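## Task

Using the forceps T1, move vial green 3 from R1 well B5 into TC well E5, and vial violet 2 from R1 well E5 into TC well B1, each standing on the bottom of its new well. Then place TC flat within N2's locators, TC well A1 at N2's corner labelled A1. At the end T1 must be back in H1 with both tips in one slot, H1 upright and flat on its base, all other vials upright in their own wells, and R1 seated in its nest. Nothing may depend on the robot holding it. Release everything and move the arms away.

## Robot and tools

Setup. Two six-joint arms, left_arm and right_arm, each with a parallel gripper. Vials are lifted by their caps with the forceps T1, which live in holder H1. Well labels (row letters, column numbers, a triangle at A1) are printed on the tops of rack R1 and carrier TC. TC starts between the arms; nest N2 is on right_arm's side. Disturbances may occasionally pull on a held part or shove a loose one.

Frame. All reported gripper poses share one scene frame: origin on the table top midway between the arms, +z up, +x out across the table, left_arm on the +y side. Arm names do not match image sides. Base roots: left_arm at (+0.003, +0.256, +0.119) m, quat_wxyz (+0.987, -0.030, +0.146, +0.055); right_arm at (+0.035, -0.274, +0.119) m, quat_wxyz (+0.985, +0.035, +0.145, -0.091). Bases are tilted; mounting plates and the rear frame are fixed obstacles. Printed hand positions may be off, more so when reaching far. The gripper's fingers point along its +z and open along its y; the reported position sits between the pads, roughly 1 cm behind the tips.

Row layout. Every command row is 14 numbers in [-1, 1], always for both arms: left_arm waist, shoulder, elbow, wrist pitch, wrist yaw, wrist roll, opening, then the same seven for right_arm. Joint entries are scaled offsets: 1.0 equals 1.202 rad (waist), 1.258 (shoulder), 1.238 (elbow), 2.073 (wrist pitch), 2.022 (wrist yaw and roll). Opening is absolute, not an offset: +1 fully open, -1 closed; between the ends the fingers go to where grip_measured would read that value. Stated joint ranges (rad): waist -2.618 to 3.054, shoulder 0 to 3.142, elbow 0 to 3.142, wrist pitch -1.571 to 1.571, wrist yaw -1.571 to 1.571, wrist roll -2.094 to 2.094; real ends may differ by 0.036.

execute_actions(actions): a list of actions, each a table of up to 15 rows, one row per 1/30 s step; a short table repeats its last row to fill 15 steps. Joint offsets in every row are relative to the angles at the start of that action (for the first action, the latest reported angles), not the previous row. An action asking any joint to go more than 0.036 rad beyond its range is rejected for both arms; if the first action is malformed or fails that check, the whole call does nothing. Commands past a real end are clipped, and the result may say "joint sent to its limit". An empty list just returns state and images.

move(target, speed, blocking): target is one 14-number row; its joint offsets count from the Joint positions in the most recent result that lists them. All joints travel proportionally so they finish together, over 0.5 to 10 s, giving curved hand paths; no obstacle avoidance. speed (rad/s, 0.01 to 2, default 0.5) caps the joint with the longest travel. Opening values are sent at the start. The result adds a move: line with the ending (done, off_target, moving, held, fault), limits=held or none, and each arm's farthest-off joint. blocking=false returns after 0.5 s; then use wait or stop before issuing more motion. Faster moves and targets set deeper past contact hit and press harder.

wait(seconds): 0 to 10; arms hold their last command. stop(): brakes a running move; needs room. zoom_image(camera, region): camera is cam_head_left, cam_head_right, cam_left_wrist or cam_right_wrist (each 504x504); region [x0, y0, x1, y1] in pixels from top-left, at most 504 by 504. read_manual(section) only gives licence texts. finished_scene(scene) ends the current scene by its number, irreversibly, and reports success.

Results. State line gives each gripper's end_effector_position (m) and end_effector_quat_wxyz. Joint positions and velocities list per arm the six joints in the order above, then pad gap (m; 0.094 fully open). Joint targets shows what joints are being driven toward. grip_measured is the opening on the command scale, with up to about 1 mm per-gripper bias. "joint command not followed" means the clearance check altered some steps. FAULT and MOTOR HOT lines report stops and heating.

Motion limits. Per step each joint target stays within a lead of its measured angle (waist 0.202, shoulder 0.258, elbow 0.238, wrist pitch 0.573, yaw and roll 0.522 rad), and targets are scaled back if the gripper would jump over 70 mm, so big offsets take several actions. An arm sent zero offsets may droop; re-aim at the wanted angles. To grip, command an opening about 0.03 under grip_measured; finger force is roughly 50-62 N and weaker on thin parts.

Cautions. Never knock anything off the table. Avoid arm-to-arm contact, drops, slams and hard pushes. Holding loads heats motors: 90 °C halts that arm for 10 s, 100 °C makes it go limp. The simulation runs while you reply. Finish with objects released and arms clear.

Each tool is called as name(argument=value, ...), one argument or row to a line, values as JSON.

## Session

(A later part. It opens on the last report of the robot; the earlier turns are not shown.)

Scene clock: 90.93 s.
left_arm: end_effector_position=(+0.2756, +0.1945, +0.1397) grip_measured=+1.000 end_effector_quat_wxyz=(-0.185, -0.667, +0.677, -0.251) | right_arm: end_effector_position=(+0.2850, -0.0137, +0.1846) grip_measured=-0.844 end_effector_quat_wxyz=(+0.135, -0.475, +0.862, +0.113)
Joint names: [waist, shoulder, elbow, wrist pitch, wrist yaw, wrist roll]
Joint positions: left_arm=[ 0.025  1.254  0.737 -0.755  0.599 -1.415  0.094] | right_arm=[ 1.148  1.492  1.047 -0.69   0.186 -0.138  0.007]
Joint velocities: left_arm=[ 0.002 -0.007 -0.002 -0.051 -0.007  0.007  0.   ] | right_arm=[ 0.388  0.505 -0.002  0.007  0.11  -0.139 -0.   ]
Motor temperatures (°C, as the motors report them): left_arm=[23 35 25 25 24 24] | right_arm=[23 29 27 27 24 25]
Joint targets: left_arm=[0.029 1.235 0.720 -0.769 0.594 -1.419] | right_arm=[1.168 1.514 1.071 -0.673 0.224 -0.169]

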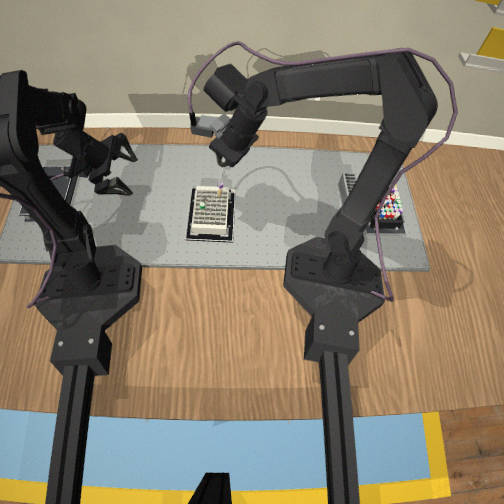

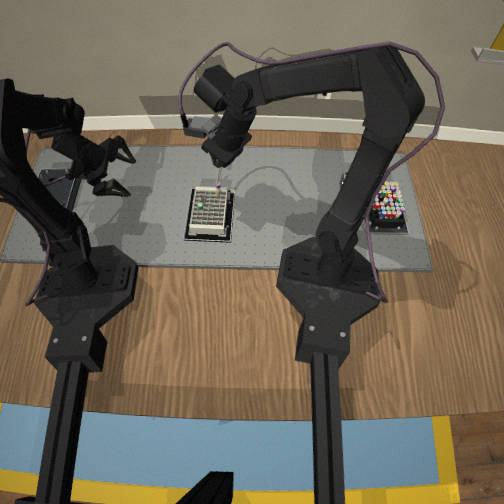

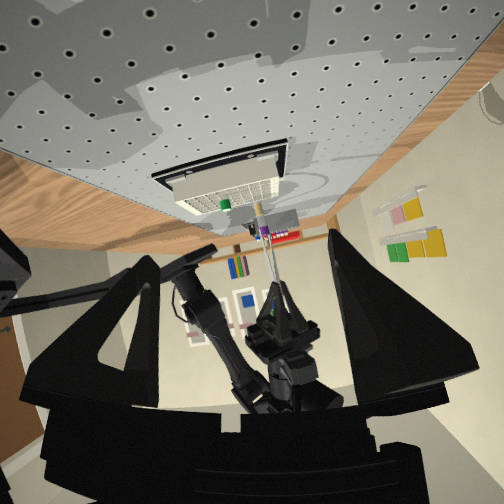

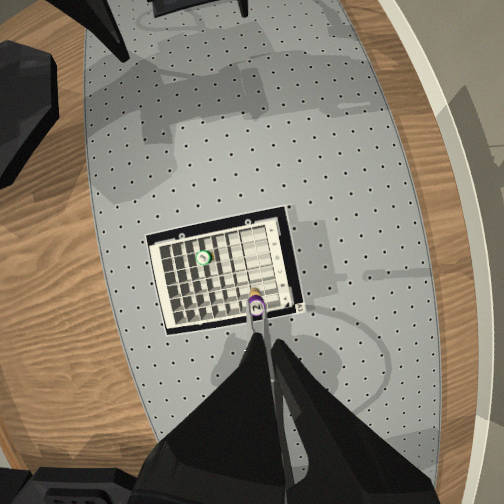

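execute_actions(
  actions=[],
)

Scene clock: 91.67 s.
left_arm: end_effector_position=(+0.2756, +0.1945, +0.1397) grip_measured=+1.000 end_effector_quat_wxyz=(-0.185, -0.667, +0.677, -0.251) | right_arm: end_effector_position=(+0.2838, -0.0137, +0.1770) grip_measured=-0.844 end_effector_quat_wxyz=(+0.132, -0.492, +0.856, +0.093)
Joint names: [waist, shoulder, elbow, wrist pitch, wrist yaw, wrist roll]
Joint positions: left_arm=[ 0.025  1.254  0.737 -0.755  0.599 -1.415  0.094] | right_arm=[ 1.162  1.519  1.047 -0.689  0.221 -0.161  0.007]
Joint velocities: left_arm=[0.017 0.007 0.007 0.081 0.007 0.007 0.   ] | right_arm=[-0.007 -0.002  0.007 -0.022 -0.022 -0.037 -0.   ]
Motor temperatures (°C, as the motors report them): left_arm=[23 35 25 25 24 24] | right_arm=[23 29 27 27 24 25]
Joint targets: left_arm=[0.029 1.235 0.720 -0.769 0.594 -1.419] | right_arm=[1.167 1.514 1.071 -0.673 0.223 -0.169]

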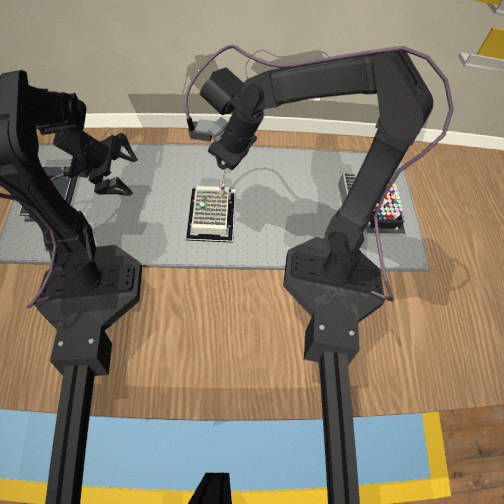

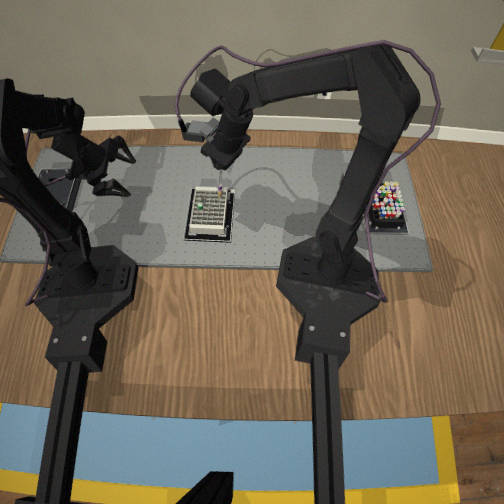

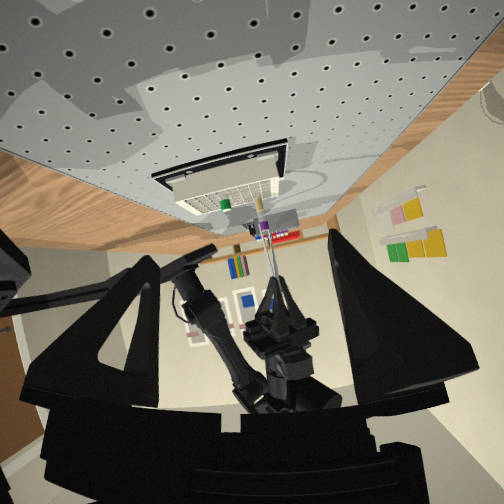

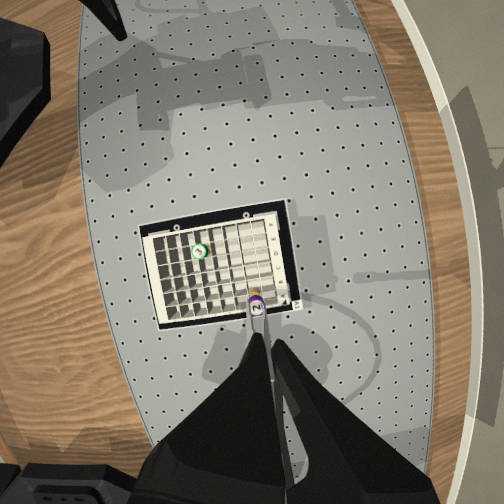

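zoom_image(
  camera="cam_right_wrist",
  region=[130, 190, 320, 350],
)

zoom_image(
  camera="cam_left_wrist",
  region=[150, 130, 330, 290],
)

Region (130, 190, 320, 350) of cam_right_wrist's 504x504 image, scaled by 2.653, with more detail than that image has; it fills the top 424 rows of this view, and the rest is white.

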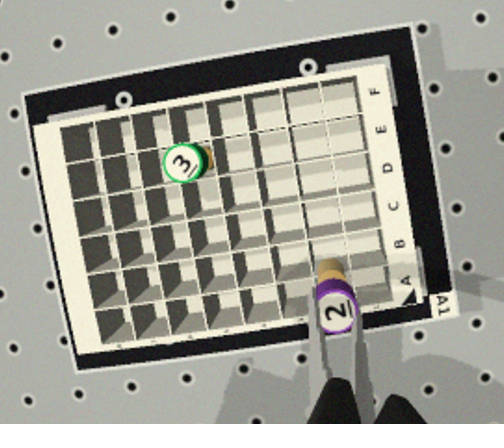

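Region (150, 130, 330, 290) of cam_left_wrist's 504x504 image, scaled by 2.800, with more detail than that image has.

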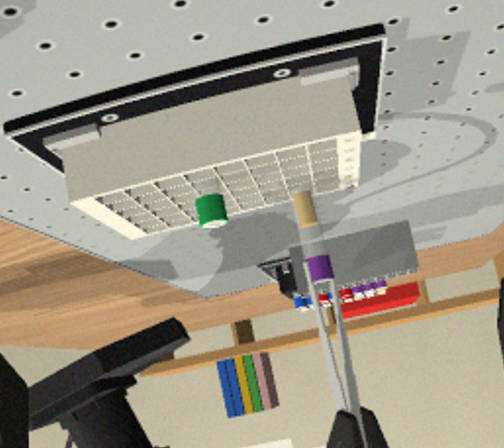

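zoom_image(
  camera="cam_right_wrist",
  region=[220, 250, 310, 330],
)

Region (220, 250, 310, 330) of cam_right_wrist's 504x504 image, scaled by 5.600, with more detail than that image has.

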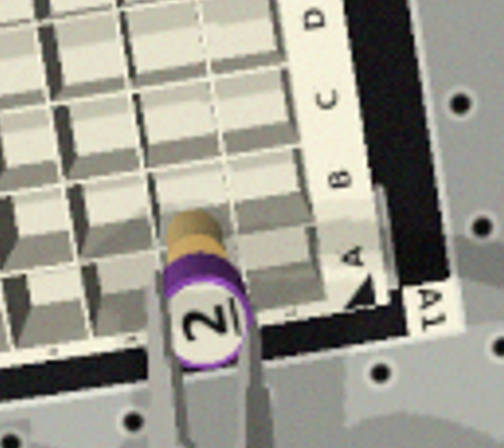

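execute_actions(
  actions=[
    [
[0.0033,-0.0151,-0.0137,-0.0068,-0.0025,-0.002,1, -0.0030,-0.0020,0.0271,0.0020,0.001,-0.004,-0.855],
[0.0033,-0.0151,-0.0137,-0.0068,-0.0025,-0.002,1, -0.0078,0.0040,0.0347,-0.0040,0.001,-0.004,-0.855],
[0.0033,-0.0151,-0.0137,-0.0068,-0.0025,-0.002,1, -0.0090,0.0104,0.0442,-0.0107,0.001,-0.004,-0.855],
[0.0033,-0.0151,-0.0137,-0.0068,-0.0025,-0.002,1, -0.0106,0.0149,0.0551,-0.0146,0.001,-0.004,-0.855],
[0.0033,-0.0151,-0.0137,-0.0068,-0.0025,-0.002,1, -0.0124,0.0206,0.0665,-0.0189,0.001,-0.004,-0.855],
[0.0033,-0.0151,-0.0137,-0.0068,-0.0025,-0.002,1, -0.0142,0.0270,0.0780,-0.0236,0.001,-0.004,-0.855],
[0.0033,-0.0151,-0.0137,-0.0068,-0.0025,-0.002,1, -0.0161,0.0337,0.0888,-0.0282,0.001,-0.004,-0.855],
[0.0033,-0.0151,-0.0137,-0.0068,-0.0025,-0.002,1, -0.0179,0.0405,0.0984,-0.0326,0.001,-0.004,-0.855],
[0.0033,-0.0151,-0.0137,-0.0068,-0.0025,-0.002,1, -0.0194,0.0469,0.1060,-0.0365,0.001,-0.004,-0.855],
[0.0033,-0.0151,-0.0137,-0.0068,-0.0025,-0.002,1, -0.0207,0.0526,0.1110,-0.0396,0.001,-0.004,-0.855],
[0.0033,-0.0151,-0.0137,-0.0068,-0.0025,-0.002,1, -0.0215,0.0571,0.1128,-0.0416,0.001,-0.004,-0.855],
[0.0033,-0.0151,-0.0137,-0.0068,-0.0025,-0.002,1, -0.0218,0.0601,0.1128,-0.0424,0.001,-0.004,-0.855],
[0.0033,-0.0151,-0.0137,-0.0068,-0.0025,-0.002,1, -0.0218,0.0611,0.1128,-0.0424,0.001,-0.004,-0.855]
],
  ],
)

wait(
  seconds=0.2,
)

Scene clock: 96.27 s.
left_arm: end_effector_position=(+0.2756, +0.1945, +0.1397) grip_measured=+1.000 end_effector_quat_wxyz=(-0.185, -0.667, +0.677, -0.251) | right_arm: end_effector_position=(+0.3008, -0.0068, +0.1820) grip_measured=-0.844 end_effector_quat_wxyz=(+0.123, -0.486, +0.861, +0.085)
Joint names: [waist, shoulder, elbow, wrist pitch, wrist yaw, wrist roll]
Joint positions: left_arm=[ 0.025  1.254  0.737 -0.755  0.599 -1.415  0.094] | right_arm=[ 1.14   1.585  1.154 -0.748  0.222 -0.162  0.007]
Joint velocities: left_arm=[ 0.022  0.012 -0.007  0.037 -0.022 -0.022  0.   ] | right_arm=[-0.022  0.071  0.027 -0.154 -0.051 -0.037  0.   ]
Motor temperatures (°C, as the motors report them): left_arm=[23 35 25 25 24 24] | right_arm=[23 29 27 28 24 25]
Joint targets: left_arm=[0.029 1.235 0.720 -0.769 0.594 -1.419] | right_arm=[1.136 1.597 1.186 -0.777 0.223 -0.169]

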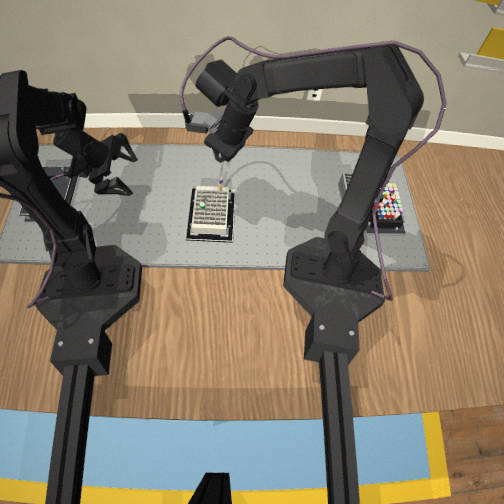

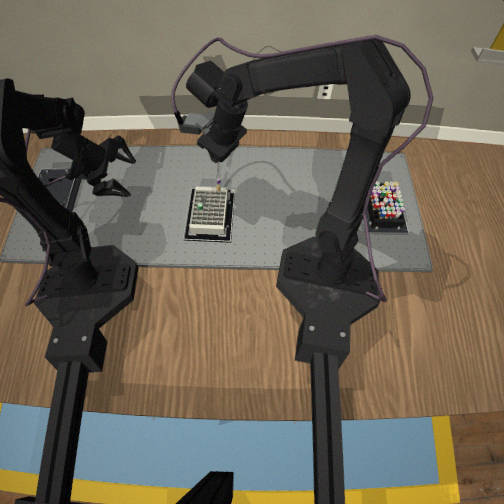

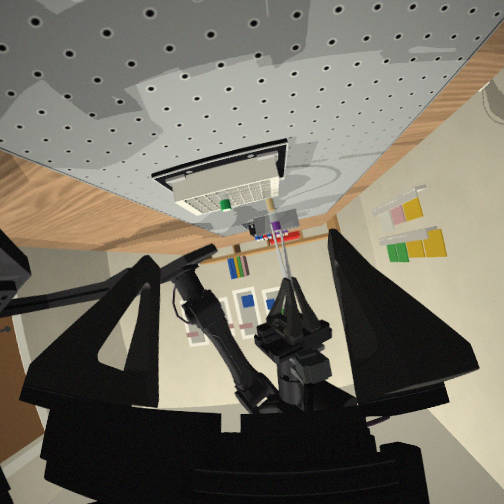

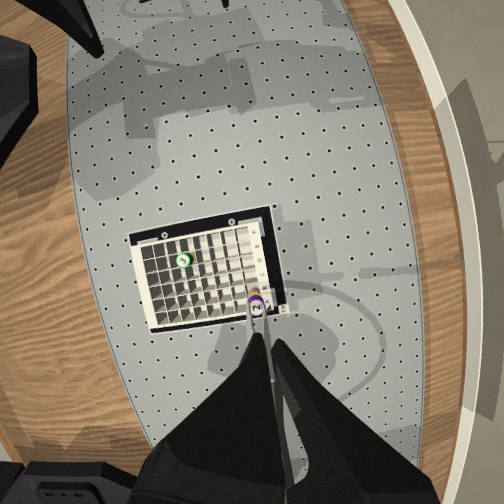

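Scene clock: 96.47 s.
left_arm: end_effector_position=(+0.2756, +0.1945, +0.1397) grip_measured=+1.000 end_effector_quat_wxyz=(-0.185, -0.667, +0.677, -0.251) | right_arm: end_effector_position=(+0.2980, -0.0094, +0.1795) grip_measured=-0.844 end_effector_quat_wxyz=(+0.115, -0.489, +0.861, +0.082)
Joint names: [waist, shoulder, elbow, wrist pitch, wrist yaw, wrist roll]
Joint positions: left_arm=[ 0.025  1.254  0.737 -0.755  0.599 -1.415  0.094] | right_arm=[ 1.14   1.59   1.154 -0.763  0.222 -0.162  0.007]
Joint velocities: left_arm=[-0.002 -0.012  0.002 -0.037  0.007 -0.022  0.   ] | right_arm=[ 0.007 -0.002 -0.007  0.007  0.051 -0.022 -0.001]
Motor temperatures (°C, as the motors report them): left_arm=[23 35 25 25 24 24] | right_arm=[23 29 27 28 24 25]
Joint targets: left_arm=[0.029 1.235 0.720 -0.769 0.594 -1.419] | right_arm=[1.136 1.596 1.186 -0.777 0.223 -0.169]
wait: 0.20 s; no rest

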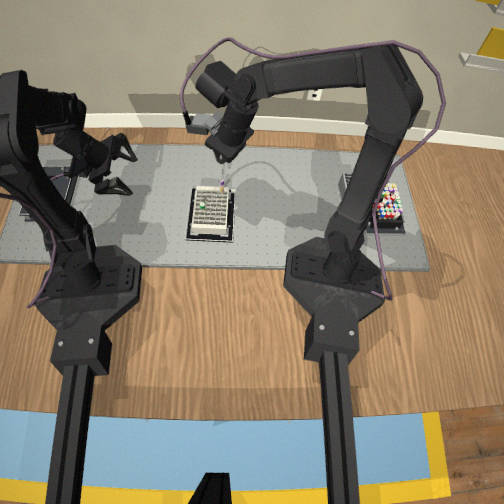

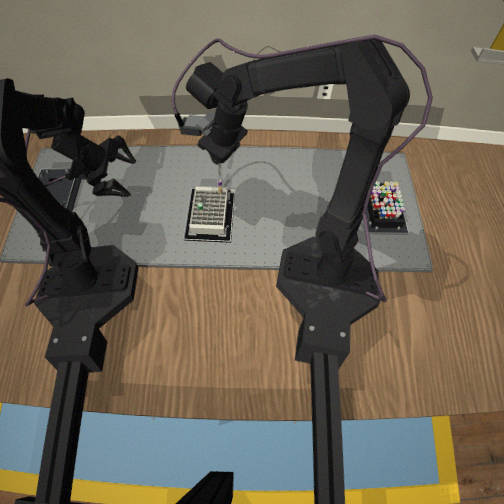

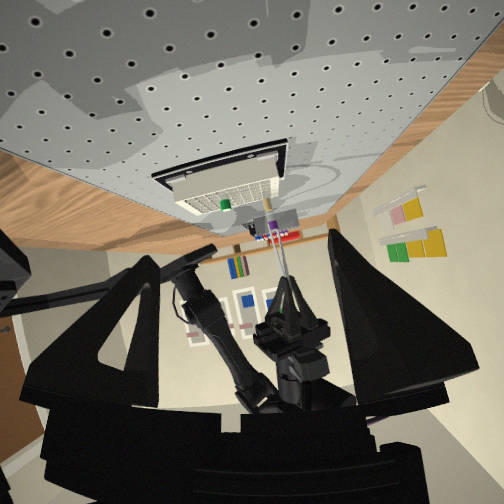

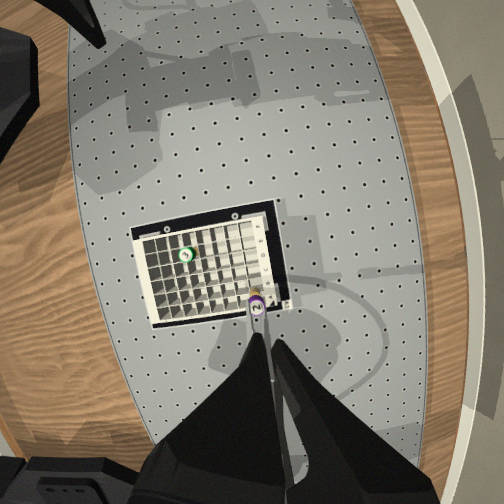

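execute_actions(
  actions=[],
)

zoom_image(
  camera="cam_right_wrist",
  region=[210, 250, 300, 330],
)

zoom_image(
  camera="cam_left_wrist",
  region=[200, 150, 310, 250],
)

Scene clock: 96.60 s.
left_arm: end_effector_position=(+0.2756, +0.1945, +0.1397) grip_measured=+1.000 end_effector_quat_wxyz=(-0.185, -0.667, +0.677, -0.251) | right_arm: end_effector_position=(+0.2977, -0.0098, +0.1793) grip_measured=-0.844 end_effector_quat_wxyz=(+0.114, -0.489, +0.861, +0.081)
Joint names: [waist, shoulder, elbow, wrist pitch, wrist yaw, wrist roll]
Joint positions: left_arm=[ 0.025  1.254  0.737 -0.755  0.599 -1.415  0.094] | right_arm=[ 1.14   1.59   1.154 -0.765  0.222 -0.162  0.007]
Joint velocities: left_arm=[ 0.002 -0.002 -0.007  0.022 -0.007 -0.081  0.   ] | right_arm=[ 0.007  0.002  0.007 -0.022 -0.022  0.007  0.001]
Motor temperatures (°C, as the motors report them): left_arm=[23 35 25 25 24 24] | right_arm=[23 29 27 27 24 25]
Joint targets: left_arm=[0.029 1.235 0.720 -0.769 0.594 -1.419] | right_arm=[1.136 1.596 1.186 -0.777 0.223 -0.169]

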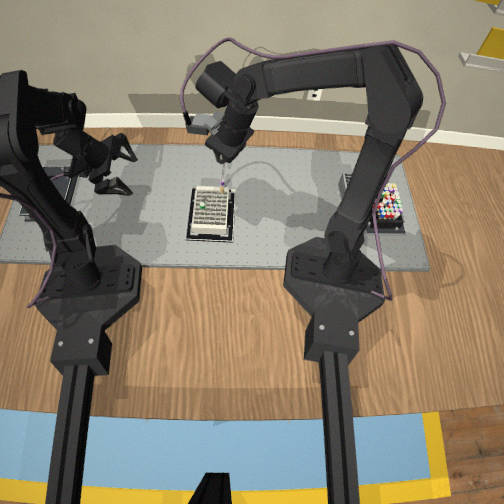

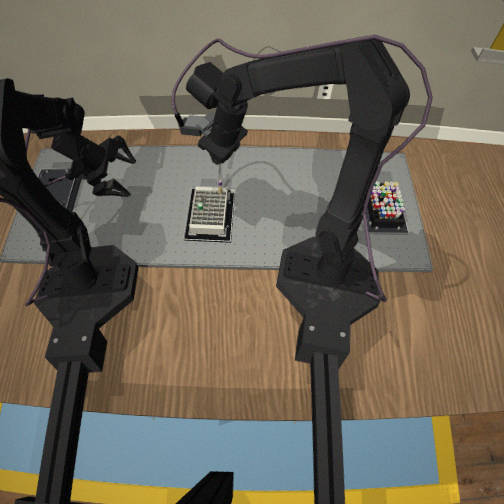

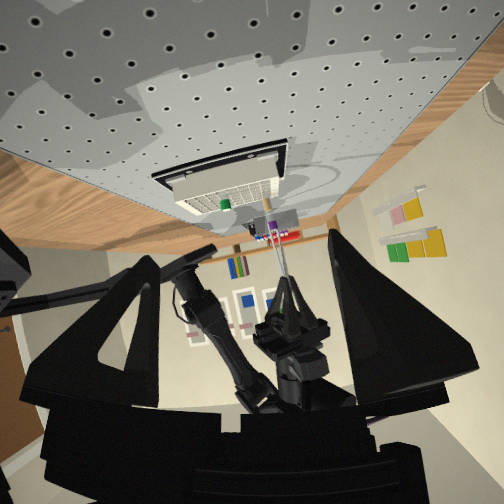

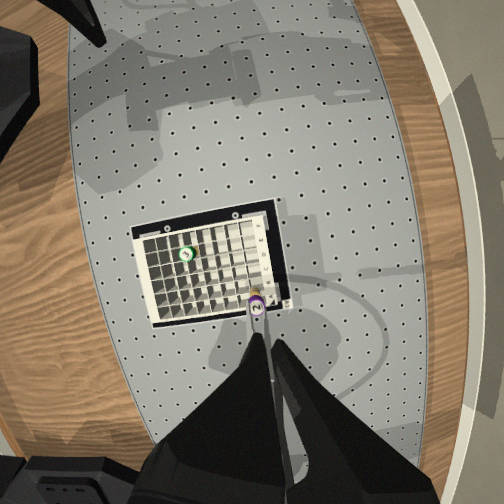

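Region (210, 250, 300, 330) of cam_right_wrist's 504x504 image, scaled by 5.600, with more detail than that image has.

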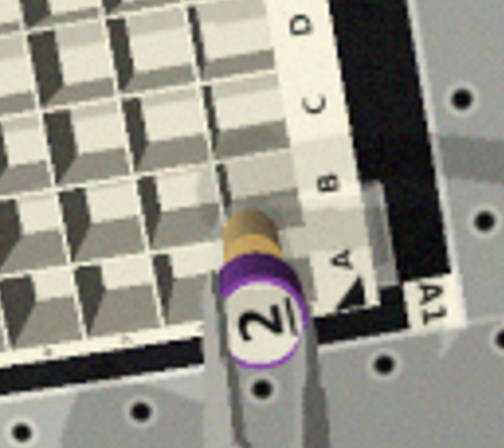

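Region (200, 150, 310, 250) of cam_left_wrist's 504x504 image, scaled by 4.582, with more detail than that image has; it fills the top 458 rows of this view, and the rest is white.

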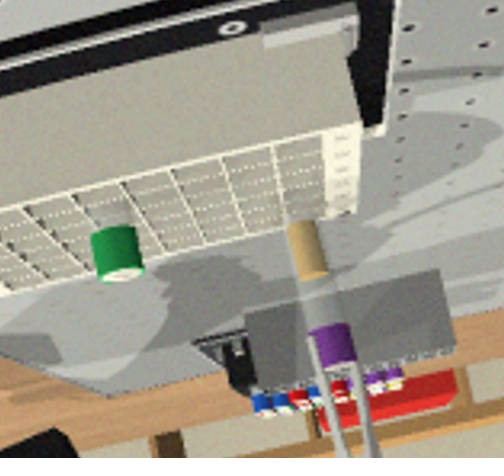

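execute_actions(
  actions=[
    [
[0.0033,-0.0151,-0.0137,-0.0068,-0.0025,-0.002,1, -0.0033,0.0048,0.0180,0.0040,0.0005,-0.0035,-0.855],
[0.0033,-0.0151,-0.0137,-0.0068,-0.0025,-0.002,1, -0.0033,0.0048,0.0100,0.0100,0.0005,-0.0035,-0.855],
[0.0033,-0.0151,-0.0137,-0.0068,-0.0025,-0.002,1, -0.0033,0.0048,0.0020,0.0130,0.0005,-0.0035,-0.855],
[0.0033,-0.0151,-0.0137,-0.0068,-0.0025,-0.002,1, -0.0033,0.0048,-0.0040,0.0160,0.0005,-0.0035,-0.855],
[0.0033,-0.0151,-0.0137,-0.0068,-0.0025,-0.002,1, -0.0035,0.0055,-0.0070,0.0187,0.0005,-0.0035,-0.855],
[0.0033,-0.0151,-0.0137,-0.0068,-0.0025,-0.002,1, -0.0037,0.0063,-0.0090,0.0212,0.0005,-0.0035,-0.855],
[0.0033,-0.0151,-0.0137,-0.0068,-0.0025,-0.002,1, -0.0039,0.0072,-0.0110,0.0235,0.0005,-0.0035,-0.855],
[0.0033,-0.0151,-0.0137,-0.0068,-0.0025,-0.002,1, -0.0041,0.0081,-0.0130,0.0255,0.0005,-0.0035,-0.855],
[0.0033,-0.0151,-0.0137,-0.0068,-0.0025,-0.002,1, -0.0043,0.0090,-0.0150,0.0270,0.0005,-0.0035,-0.855],
[0.0033,-0.0151,-0.0137,-0.0068,-0.0025,-0.002,1, -0.0044,0.0099,-0.0170,0.0280,0.0005,-0.0035,-0.855],
[0.0033,-0.0151,-0.0137,-0.0068,-0.0025,-0.002,1, -0.0045,0.0107,-0.0192,0.0280,0.0005,-0.0035,-0.855]
],
  ],
)

wait(
  seconds=0.15,
)

zoom_image(
  camera="cam_right_wrist",
  region=[210, 250, 300, 330],
)

zoom_image(
  camera="cam_left_wrist",
  region=[200, 150, 310, 250],
)

Scene clock: 98.53 s.
left_arm: end_effector_position=(+0.2756, +0.1945, +0.1397) grip_measured=+1.000 end_effector_quat_wxyz=(-0.185, -0.667, +0.677, -0.251) | right_arm: end_effector_position=(+0.3028, -0.0039, +0.1816) grip_measured=-0.844 end_effector_quat_wxyz=(+0.129, -0.484, +0.861, +0.087)
Joint names: [waist, shoulder, elbow, wrist pitch, wrist yaw, wrist roll]
Joint positions: left_arm=[ 0.025  1.254  0.737 -0.755  0.599 -1.415  0.094] | right_arm=[ 1.14   1.59   1.154 -0.732  0.222 -0.162  0.007]
Joint velocities: left_arm=[-0.007 -0.017  0.012  0.037 -0.037 -0.081  0.   ] | right_arm=[-0.007 -0.007  0.007 -0.007  0.051 -0.037 -0.   ]
Motor temperatures (°C, as the motors report them): left_arm=[23 35 25 25 24 24] | right_arm=[23 29 27 27 24 25]
Joint targets: left_arm=[0.029 1.235 0.720 -0.769 0.594 -1.419] | right_arm=[1.134 1.604 1.130 -0.707 0.223 -0.169]

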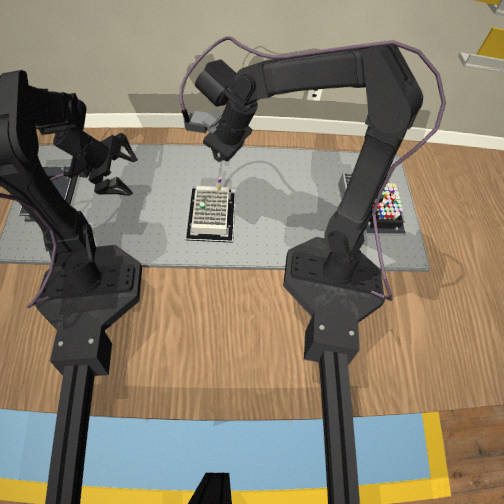

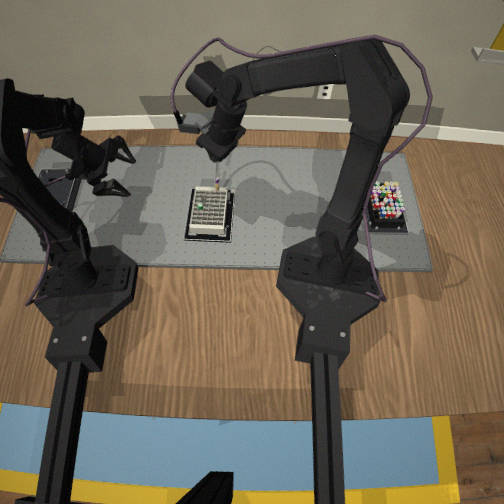

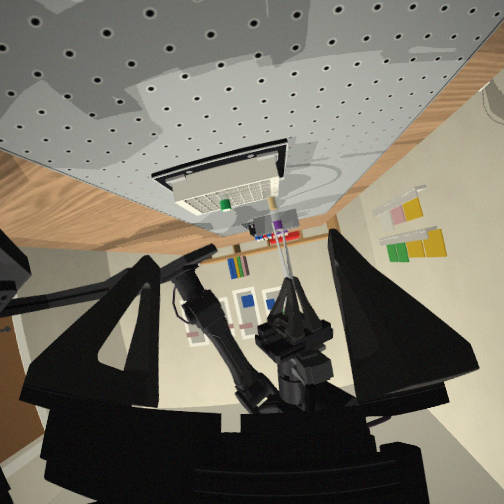

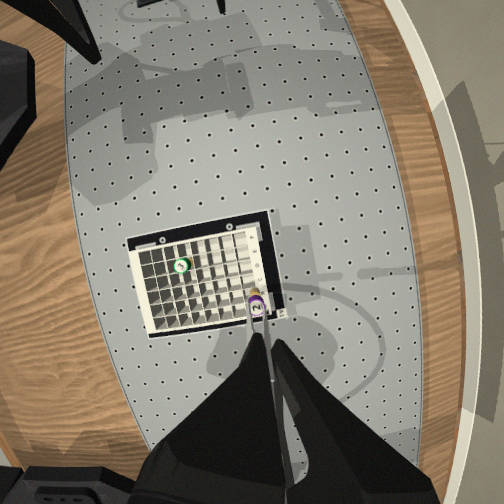

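Scene clock: 98.70 s.
left_arm: end_effector_position=(+0.2756, +0.1945, +0.1397) grip_measured=+1.000 end_effector_quat_wxyz=(-0.185, -0.667, +0.677, -0.251) | right_arm: end_effector_position=(+0.3033, -0.0034, +0.1819) grip_measured=-0.844 end_effector_quat_wxyz=(+0.130, -0.484, +0.861, +0.088)
Joint names: [waist, shoulder, elbow, wrist pitch, wrist yaw, wrist roll]
Joint positions: left_arm=[ 0.025  1.254  0.737 -0.755  0.599 -1.415  0.094] | right_arm=[ 1.14   1.59   1.154 -0.729  0.222 -0.162  0.007]
Joint velocities: left_arm=[ 0.012  0.002  0.002  0.095 -0.007 -0.022  0.   ] | right_arm=[-0.002  0.002  0.027 -0.007 -0.037  0.022  0.   ]
Motor temperatures (°C, as the motors report them): left_arm=[23 35 25 25 24 24] | right_arm=[23 29 27 27 24 25]
Joint targets: left_arm=[0.029 1.235 0.720 -0.769 0.594 -1.419] | right_arm=[1.134 1.604 1.130 -0.707 0.223 -0.169]
wait: 0.17 s; no rest

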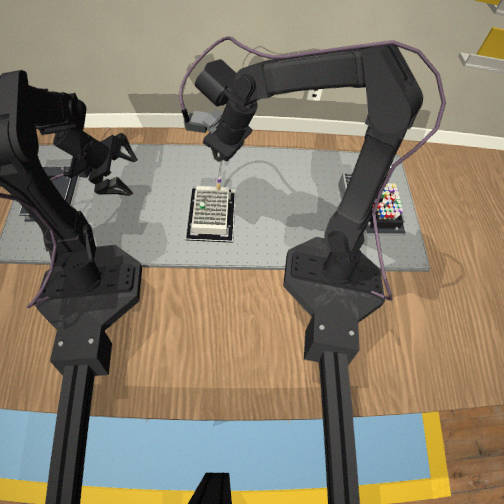

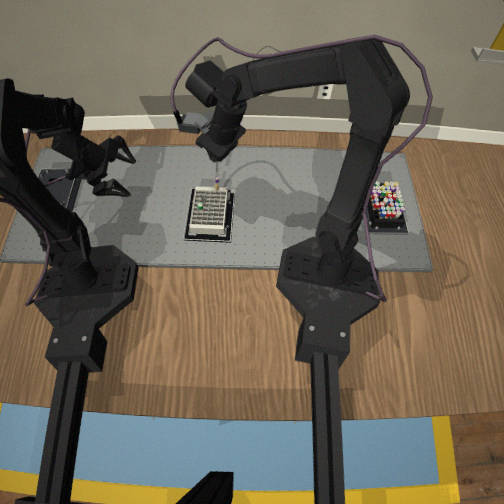

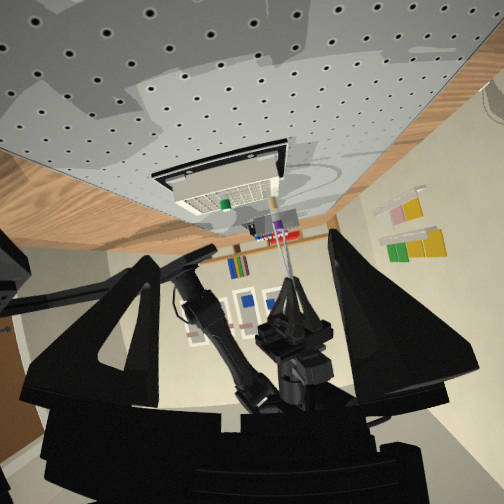

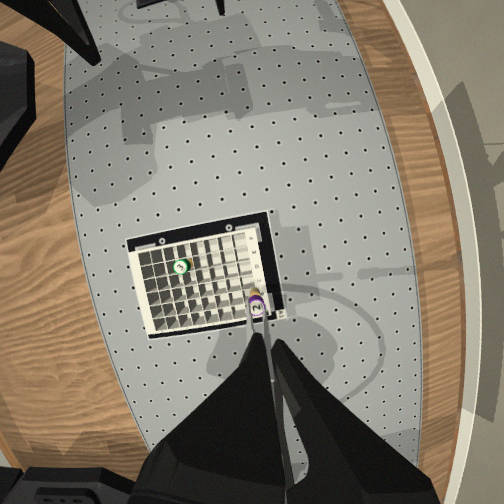

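Region (210, 250, 300, 330) of cam_right_wrist's 504x504 image, scaled by 5.600, with more detail than that image has.

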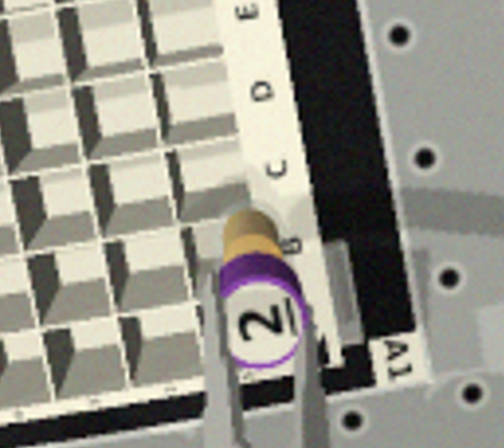

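Region (200, 150, 310, 250) of cam_left_wrist's 504x504 image, scaled by 4.582, with more detail than that image has; it fills the top 458 rows of this view, and the rest is white.

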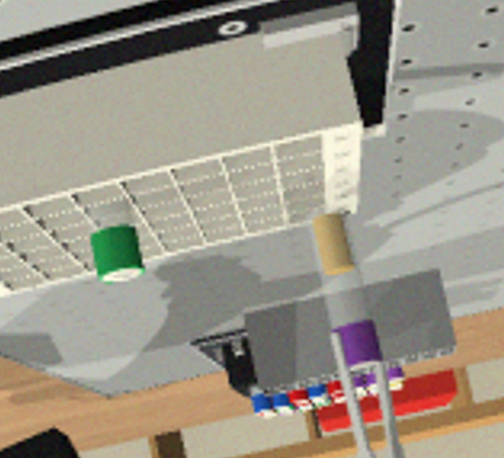

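execute_actions(
  actions=[
    [
[0.0033,-0.0151,-0.0137,-0.0068,-0.0025,-0.002,1, -0.0045,0.0064,-0.0291,0.0106,0.0005,-0.0035,-0.855],
[0.0033,-0.0151,-0.0137,-0.0068,-0.0025,-0.002,1, -0.0045,0.0064,-0.0291,0.0106,0.0005,-0.0035,-0.855],
[0.0033,-0.0151,-0.0137,-0.0068,-0.0025,-0.002,1, -0.0045,0.0064,-0.0226,0.0106,0.0005,-0.0035,-0.855]
],
  ],
)

zoom_image(
  camera="cam_right_wrist",
  region=[210, 250, 300, 330],
)

zoom_image(
  camera="cam_left_wrist",
  region=[200, 150, 310, 250],
)

Scene clock: 99.90 s.
left_arm: end_effector_position=(+0.2756, +0.1945, +0.1397) grip_measured=+1.000 end_effector_quat_wxyz=(-0.185, -0.667, +0.676, -0.251) | right_arm: end_effector_position=(+0.2999, -0.0056, +0.1770) grip_measured=-0.844 end_effector_quat_wxyz=(+0.125, -0.486, +0.861, +0.086)
Joint names: [waist, shoulder, elbow, wrist pitch, wrist yaw, wrist roll]
Joint positions: left_arm=[ 0.025  1.254  0.737 -0.755  0.599 -1.416  0.094] | right_arm=[ 1.14   1.59   1.136 -0.722  0.222 -0.162  0.007]
Joint velocities: left_arm=[ 0.007 -0.007 -0.012 -0.022 -0.081 -0.066  0.   ] | right_arm=[-0.017 -0.017 -0.002  0.007  0.081 -0.037 -0.   ]
Motor temperatures (°C, as the motors report them): left_arm=[23 35 25 25 24 24] | right_arm=[23 29 27 28 24 25]
Joint targets: left_arm=[0.029 1.235 0.720 -0.769 0.594 -1.420] | right_arm=[1.134 1.598 1.126 -0.707 0.223 -0.169]

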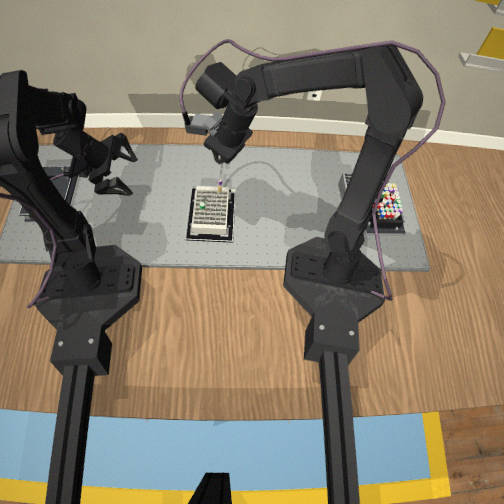

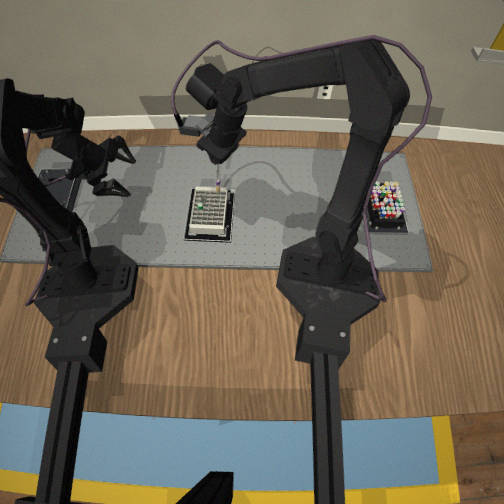

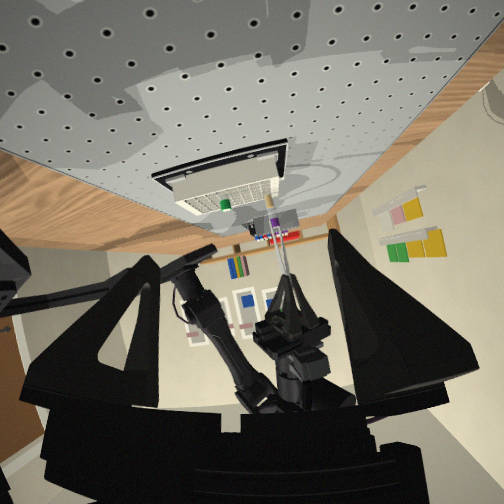

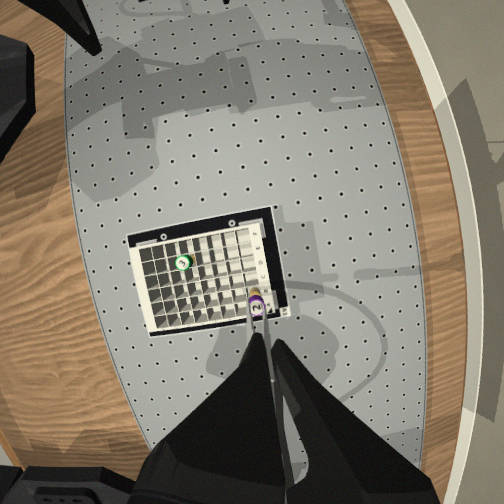

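Region (210, 250, 300, 330) of cam_right_wrist's 504x504 image, scaled by 5.600, with more detail than that image has.

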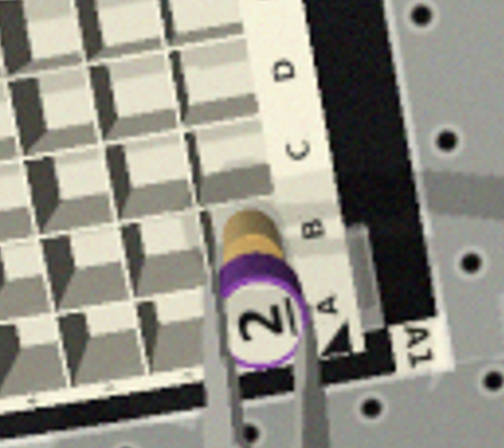

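Region (200, 150, 310, 250) of cam_left_wrist's 504x504 image, scaled by 4.582, with more detail than that image has; it fills the top 458 rows of this view, and the rest is white.

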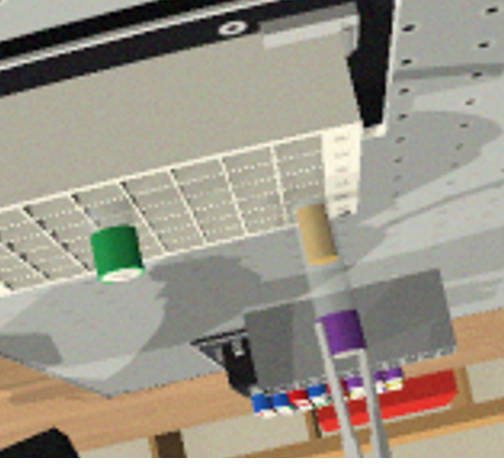

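execute_actions(
  actions=[
    [
[0.0033,-0.0151,-0.0137,-0.0068,-0.0025,-0.002,1, -0.0045,0.0130,-0.0040,0.0072,0.0030,-0.0035,-0.855],
[0.0033,-0.0151,-0.0137,-0.0068,-0.0025,-0.002,1, -0.0045,0.0190,0.0000,0.0072,0.0045,-0.0035,-0.855],
[0.0033,-0.0151,-0.0137,-0.0068,-0.0025,-0.002,1, -0.0045,0.0190,0.0000,0.0072,0.0050,-0.0035,-0.855],
[0.0033,-0.0151,-0.0137,-0.0068,-0.0025,-0.002,1, -0.0045,0.0150,0.0000,0.0072,0.0050,-0.0035,-0.855]
],
  ],
)

zoom_image(
  camera="cam_right_wrist",
  region=[210, 250, 300, 330],
)

zoom_image(
  camera="cam_left_wrist",
  region=[200, 150, 310, 250],
)

Scene clock: 102.50 s.
left_arm: end_effector_position=(+0.2756, +0.1945, +0.1397) grip_measured=+1.000 end_effector_quat_wxyz=(-0.185, -0.667, +0.676, -0.251) | right_arm: end_effector_position=(+0.3006, -0.0050, +0.1759) grip_measured=-0.844 end_effector_quat_wxyz=(+0.126, -0.485, +0.861, +0.085)
Joint names: [waist, shoulder, elbow, wrist pitch, wrist yaw, wrist roll]
Joint positions: left_arm=[ 0.025  1.254  0.737 -0.755  0.599 -1.416  0.094] | right_arm=[ 1.14   1.594  1.136 -0.717  0.225 -0.162  0.007]
Joint velocities: left_arm=[-0.002 -0.002 -0.012 -0.037 -0.022 -0.037  0.   ] | right_arm=[ 0.002 -0.012  0.007 -0.051  0.022  0.007 -0.001]
Motor temperatures (°C, as the motors report them): left_arm=[23 35 25 25 24 24] | right_arm=[23 29 27 28 24 25]
Joint targets: left_arm=[0.029 1.235 0.720 -0.769 0.594 -1.420] | right_arm=[1.134 1.609 1.136 -0.707 0.232 -0.169]

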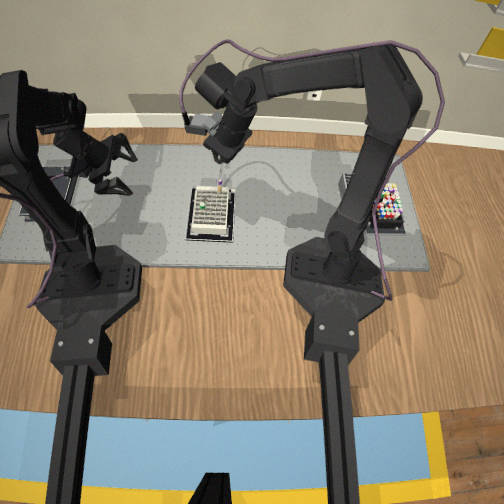

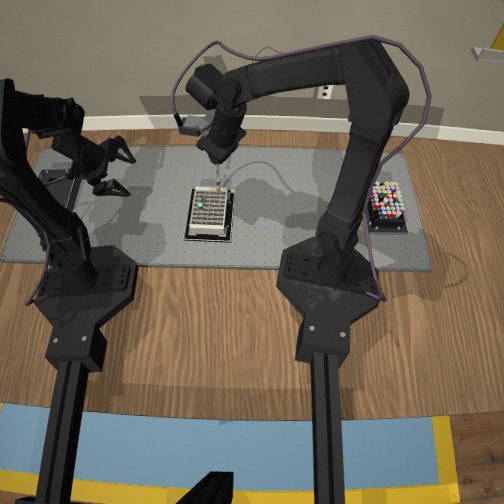

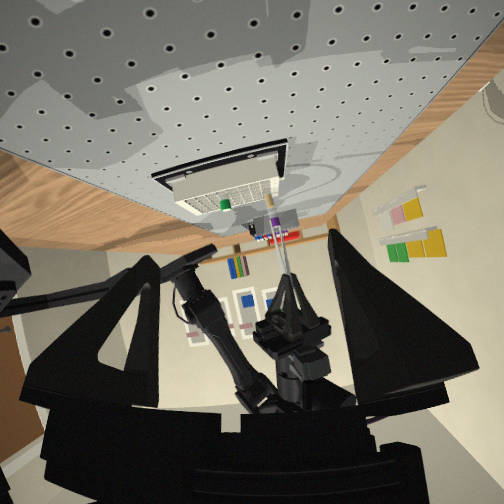

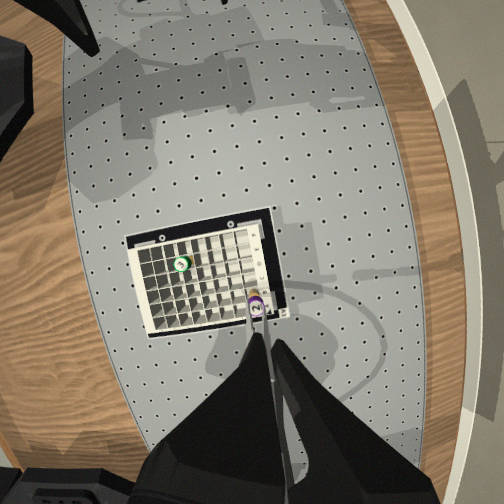

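Region (210, 250, 300, 330) of cam_right_wrist's 504x504 image, scaled by 5.600, with more detail than that image has.

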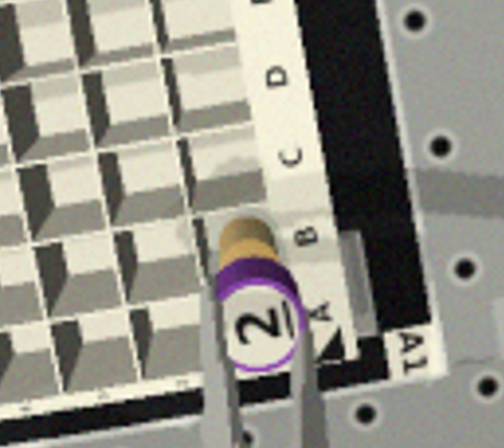

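Region (200, 150, 310, 250) of cam_left_wrist's 504x504 image, scaled by 4.582, with more detail than that image has; it fills the top 458 rows of this view, and the rest is white.

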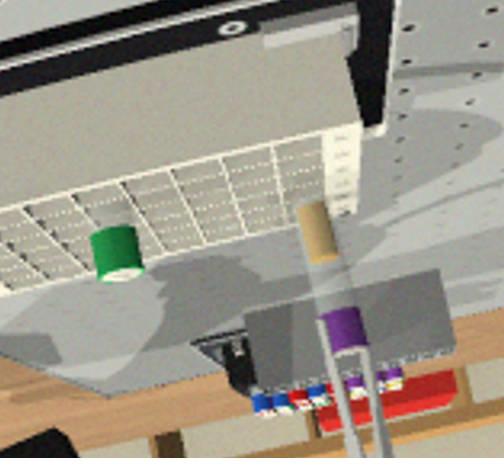

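execute_actions(
  actions=[
    [
[0.0033,-0.0151,-0.0137,-0.0068,-0.0025,-0.002,1, -0.0045,-0.0150,0.0000,0.0048,0.0035,-0.0035,-0.855],
[0.0033,-0.0151,-0.0137,-0.0068,-0.0025,-0.002,1, -0.0045,-0.0320,0.0000,0.0048,0.0020,-0.0035,-0.855],
[0.0033,-0.0151,-0.0137,-0.0068,-0.0025,-0.002,1, -0.0045,-0.0320,0.0000,0.0020,0.0000,-0.0035,-0.855],
[0.0033,-0.0151,-0.0137,-0.0068,-0.0025,-0.002,1, -0.0045,-0.0265,0.0000,0.0000,-0.0020,-0.0035,-0.855],
[0.0033,-0.0151,-0.0137,-0.0068,-0.0025,-0.002,1, -0.0045,-0.0265,0.0000,-0.0030,-0.0040,-0.0035,-0.855],
[0.0033,-0.0151,-0.0137,-0.0068,-0.0025,-0.002,1, -0.0045,-0.0265,0.0000,-0.0060,-0.0060,-0.0035,-0.855],
[0.0033,-0.0151,-0.0137,-0.0068,-0.0025,-0.002,1, -0.0045,-0.0265,0.0000,-0.0080,-0.0072,-0.0035,-0.855]
],
  ],
)

zoom_image(
  camera="cam_right_wrist",
  region=[210, 250, 300, 330],
)

zoom_image(
  camera="cam_left_wrist",
  region=[200, 150, 310, 250],
)

Scene clock: 103.93 s.
left_arm: end_effector_position=(+0.2756, +0.1945, +0.1397) grip_measured=+1.000 end_effector_quat_wxyz=(-0.185, -0.667, +0.676, -0.251) | right_arm: end_effector_position=(+0.3002, -0.0060, +0.1777) grip_measured=-0.844 end_effector_quat_wxyz=(+0.126, -0.485, +0.861, +0.086)
Joint names: [waist, shoulder, elbow, wrist pitch, wrist yaw, wrist roll]
Joint positions: left_arm=[ 0.025  1.254  0.737 -0.755  0.599 -1.416  0.094] | right_arm=[ 1.138  1.587  1.136 -0.723  0.222 -0.162  0.007]
Joint velocities: left_arm=[ 0.007  0.002  0.007  0.095  0.051 -0.037  0.   ] | right_arm=[ 0.012  0.007 -0.002  0.007  0.066 -0.037 -0.   ]
Motor temperatures (°C, as the motors report them): left_arm=[23 35 25 25 24 24] | right_arm=[23 29 27 28 24 25]
Joint targets: left_arm=[0.029 1.235 0.720 -0.769 0.594 -1.420] | right_arm=[1.134 1.561 1.136 -0.734 0.211 -0.169]

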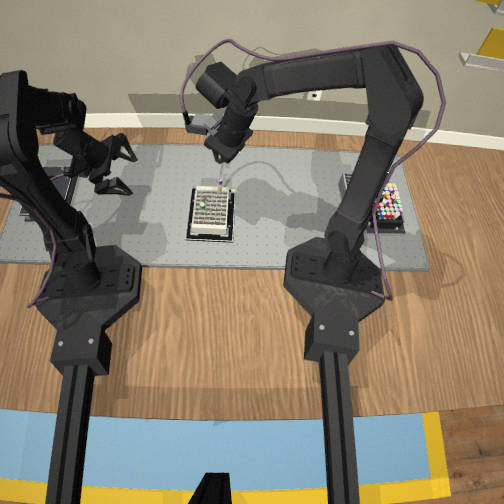

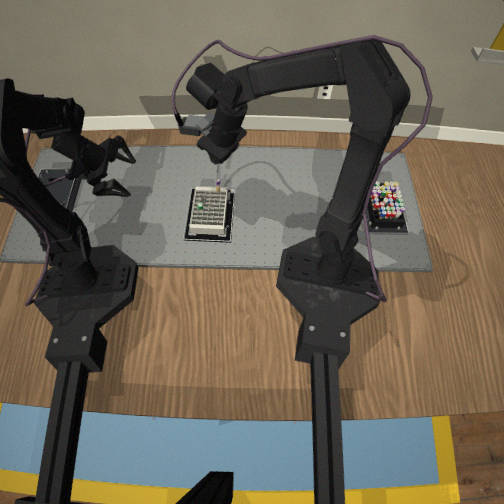

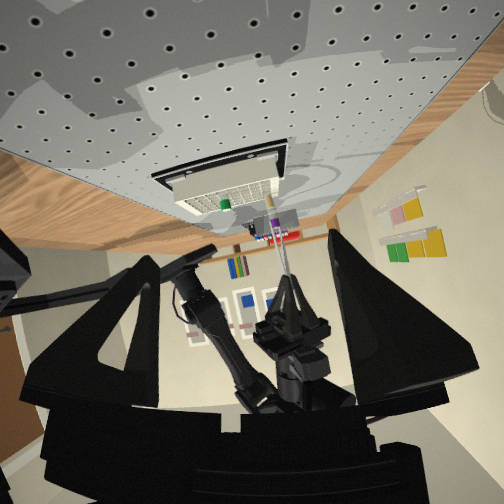

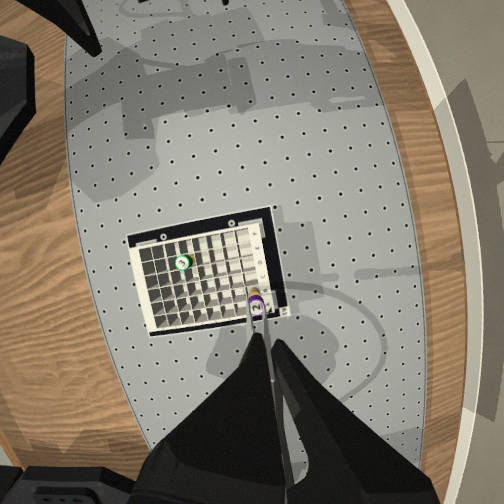

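Region (210, 250, 300, 330) of cam_right_wrist's 504x504 image, scaled by 5.600, with more detail than that image has.

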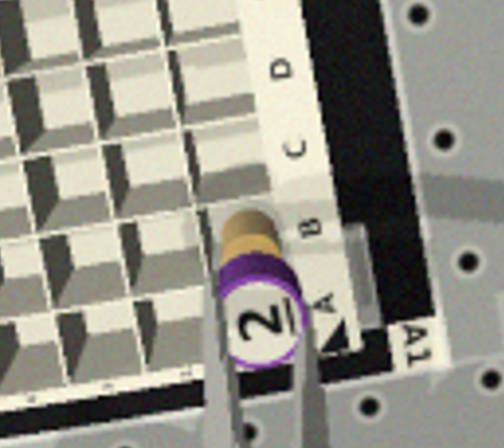

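Region (200, 150, 310, 250) of cam_left_wrist's 504x504 image, scaled by 4.582, with more detail than that image has; it fills the top 458 rows of this view, and the rest is white.

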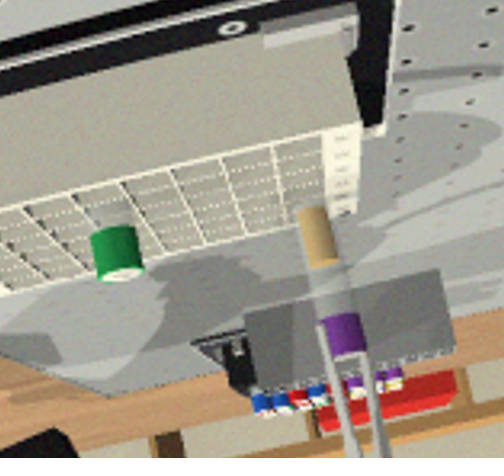

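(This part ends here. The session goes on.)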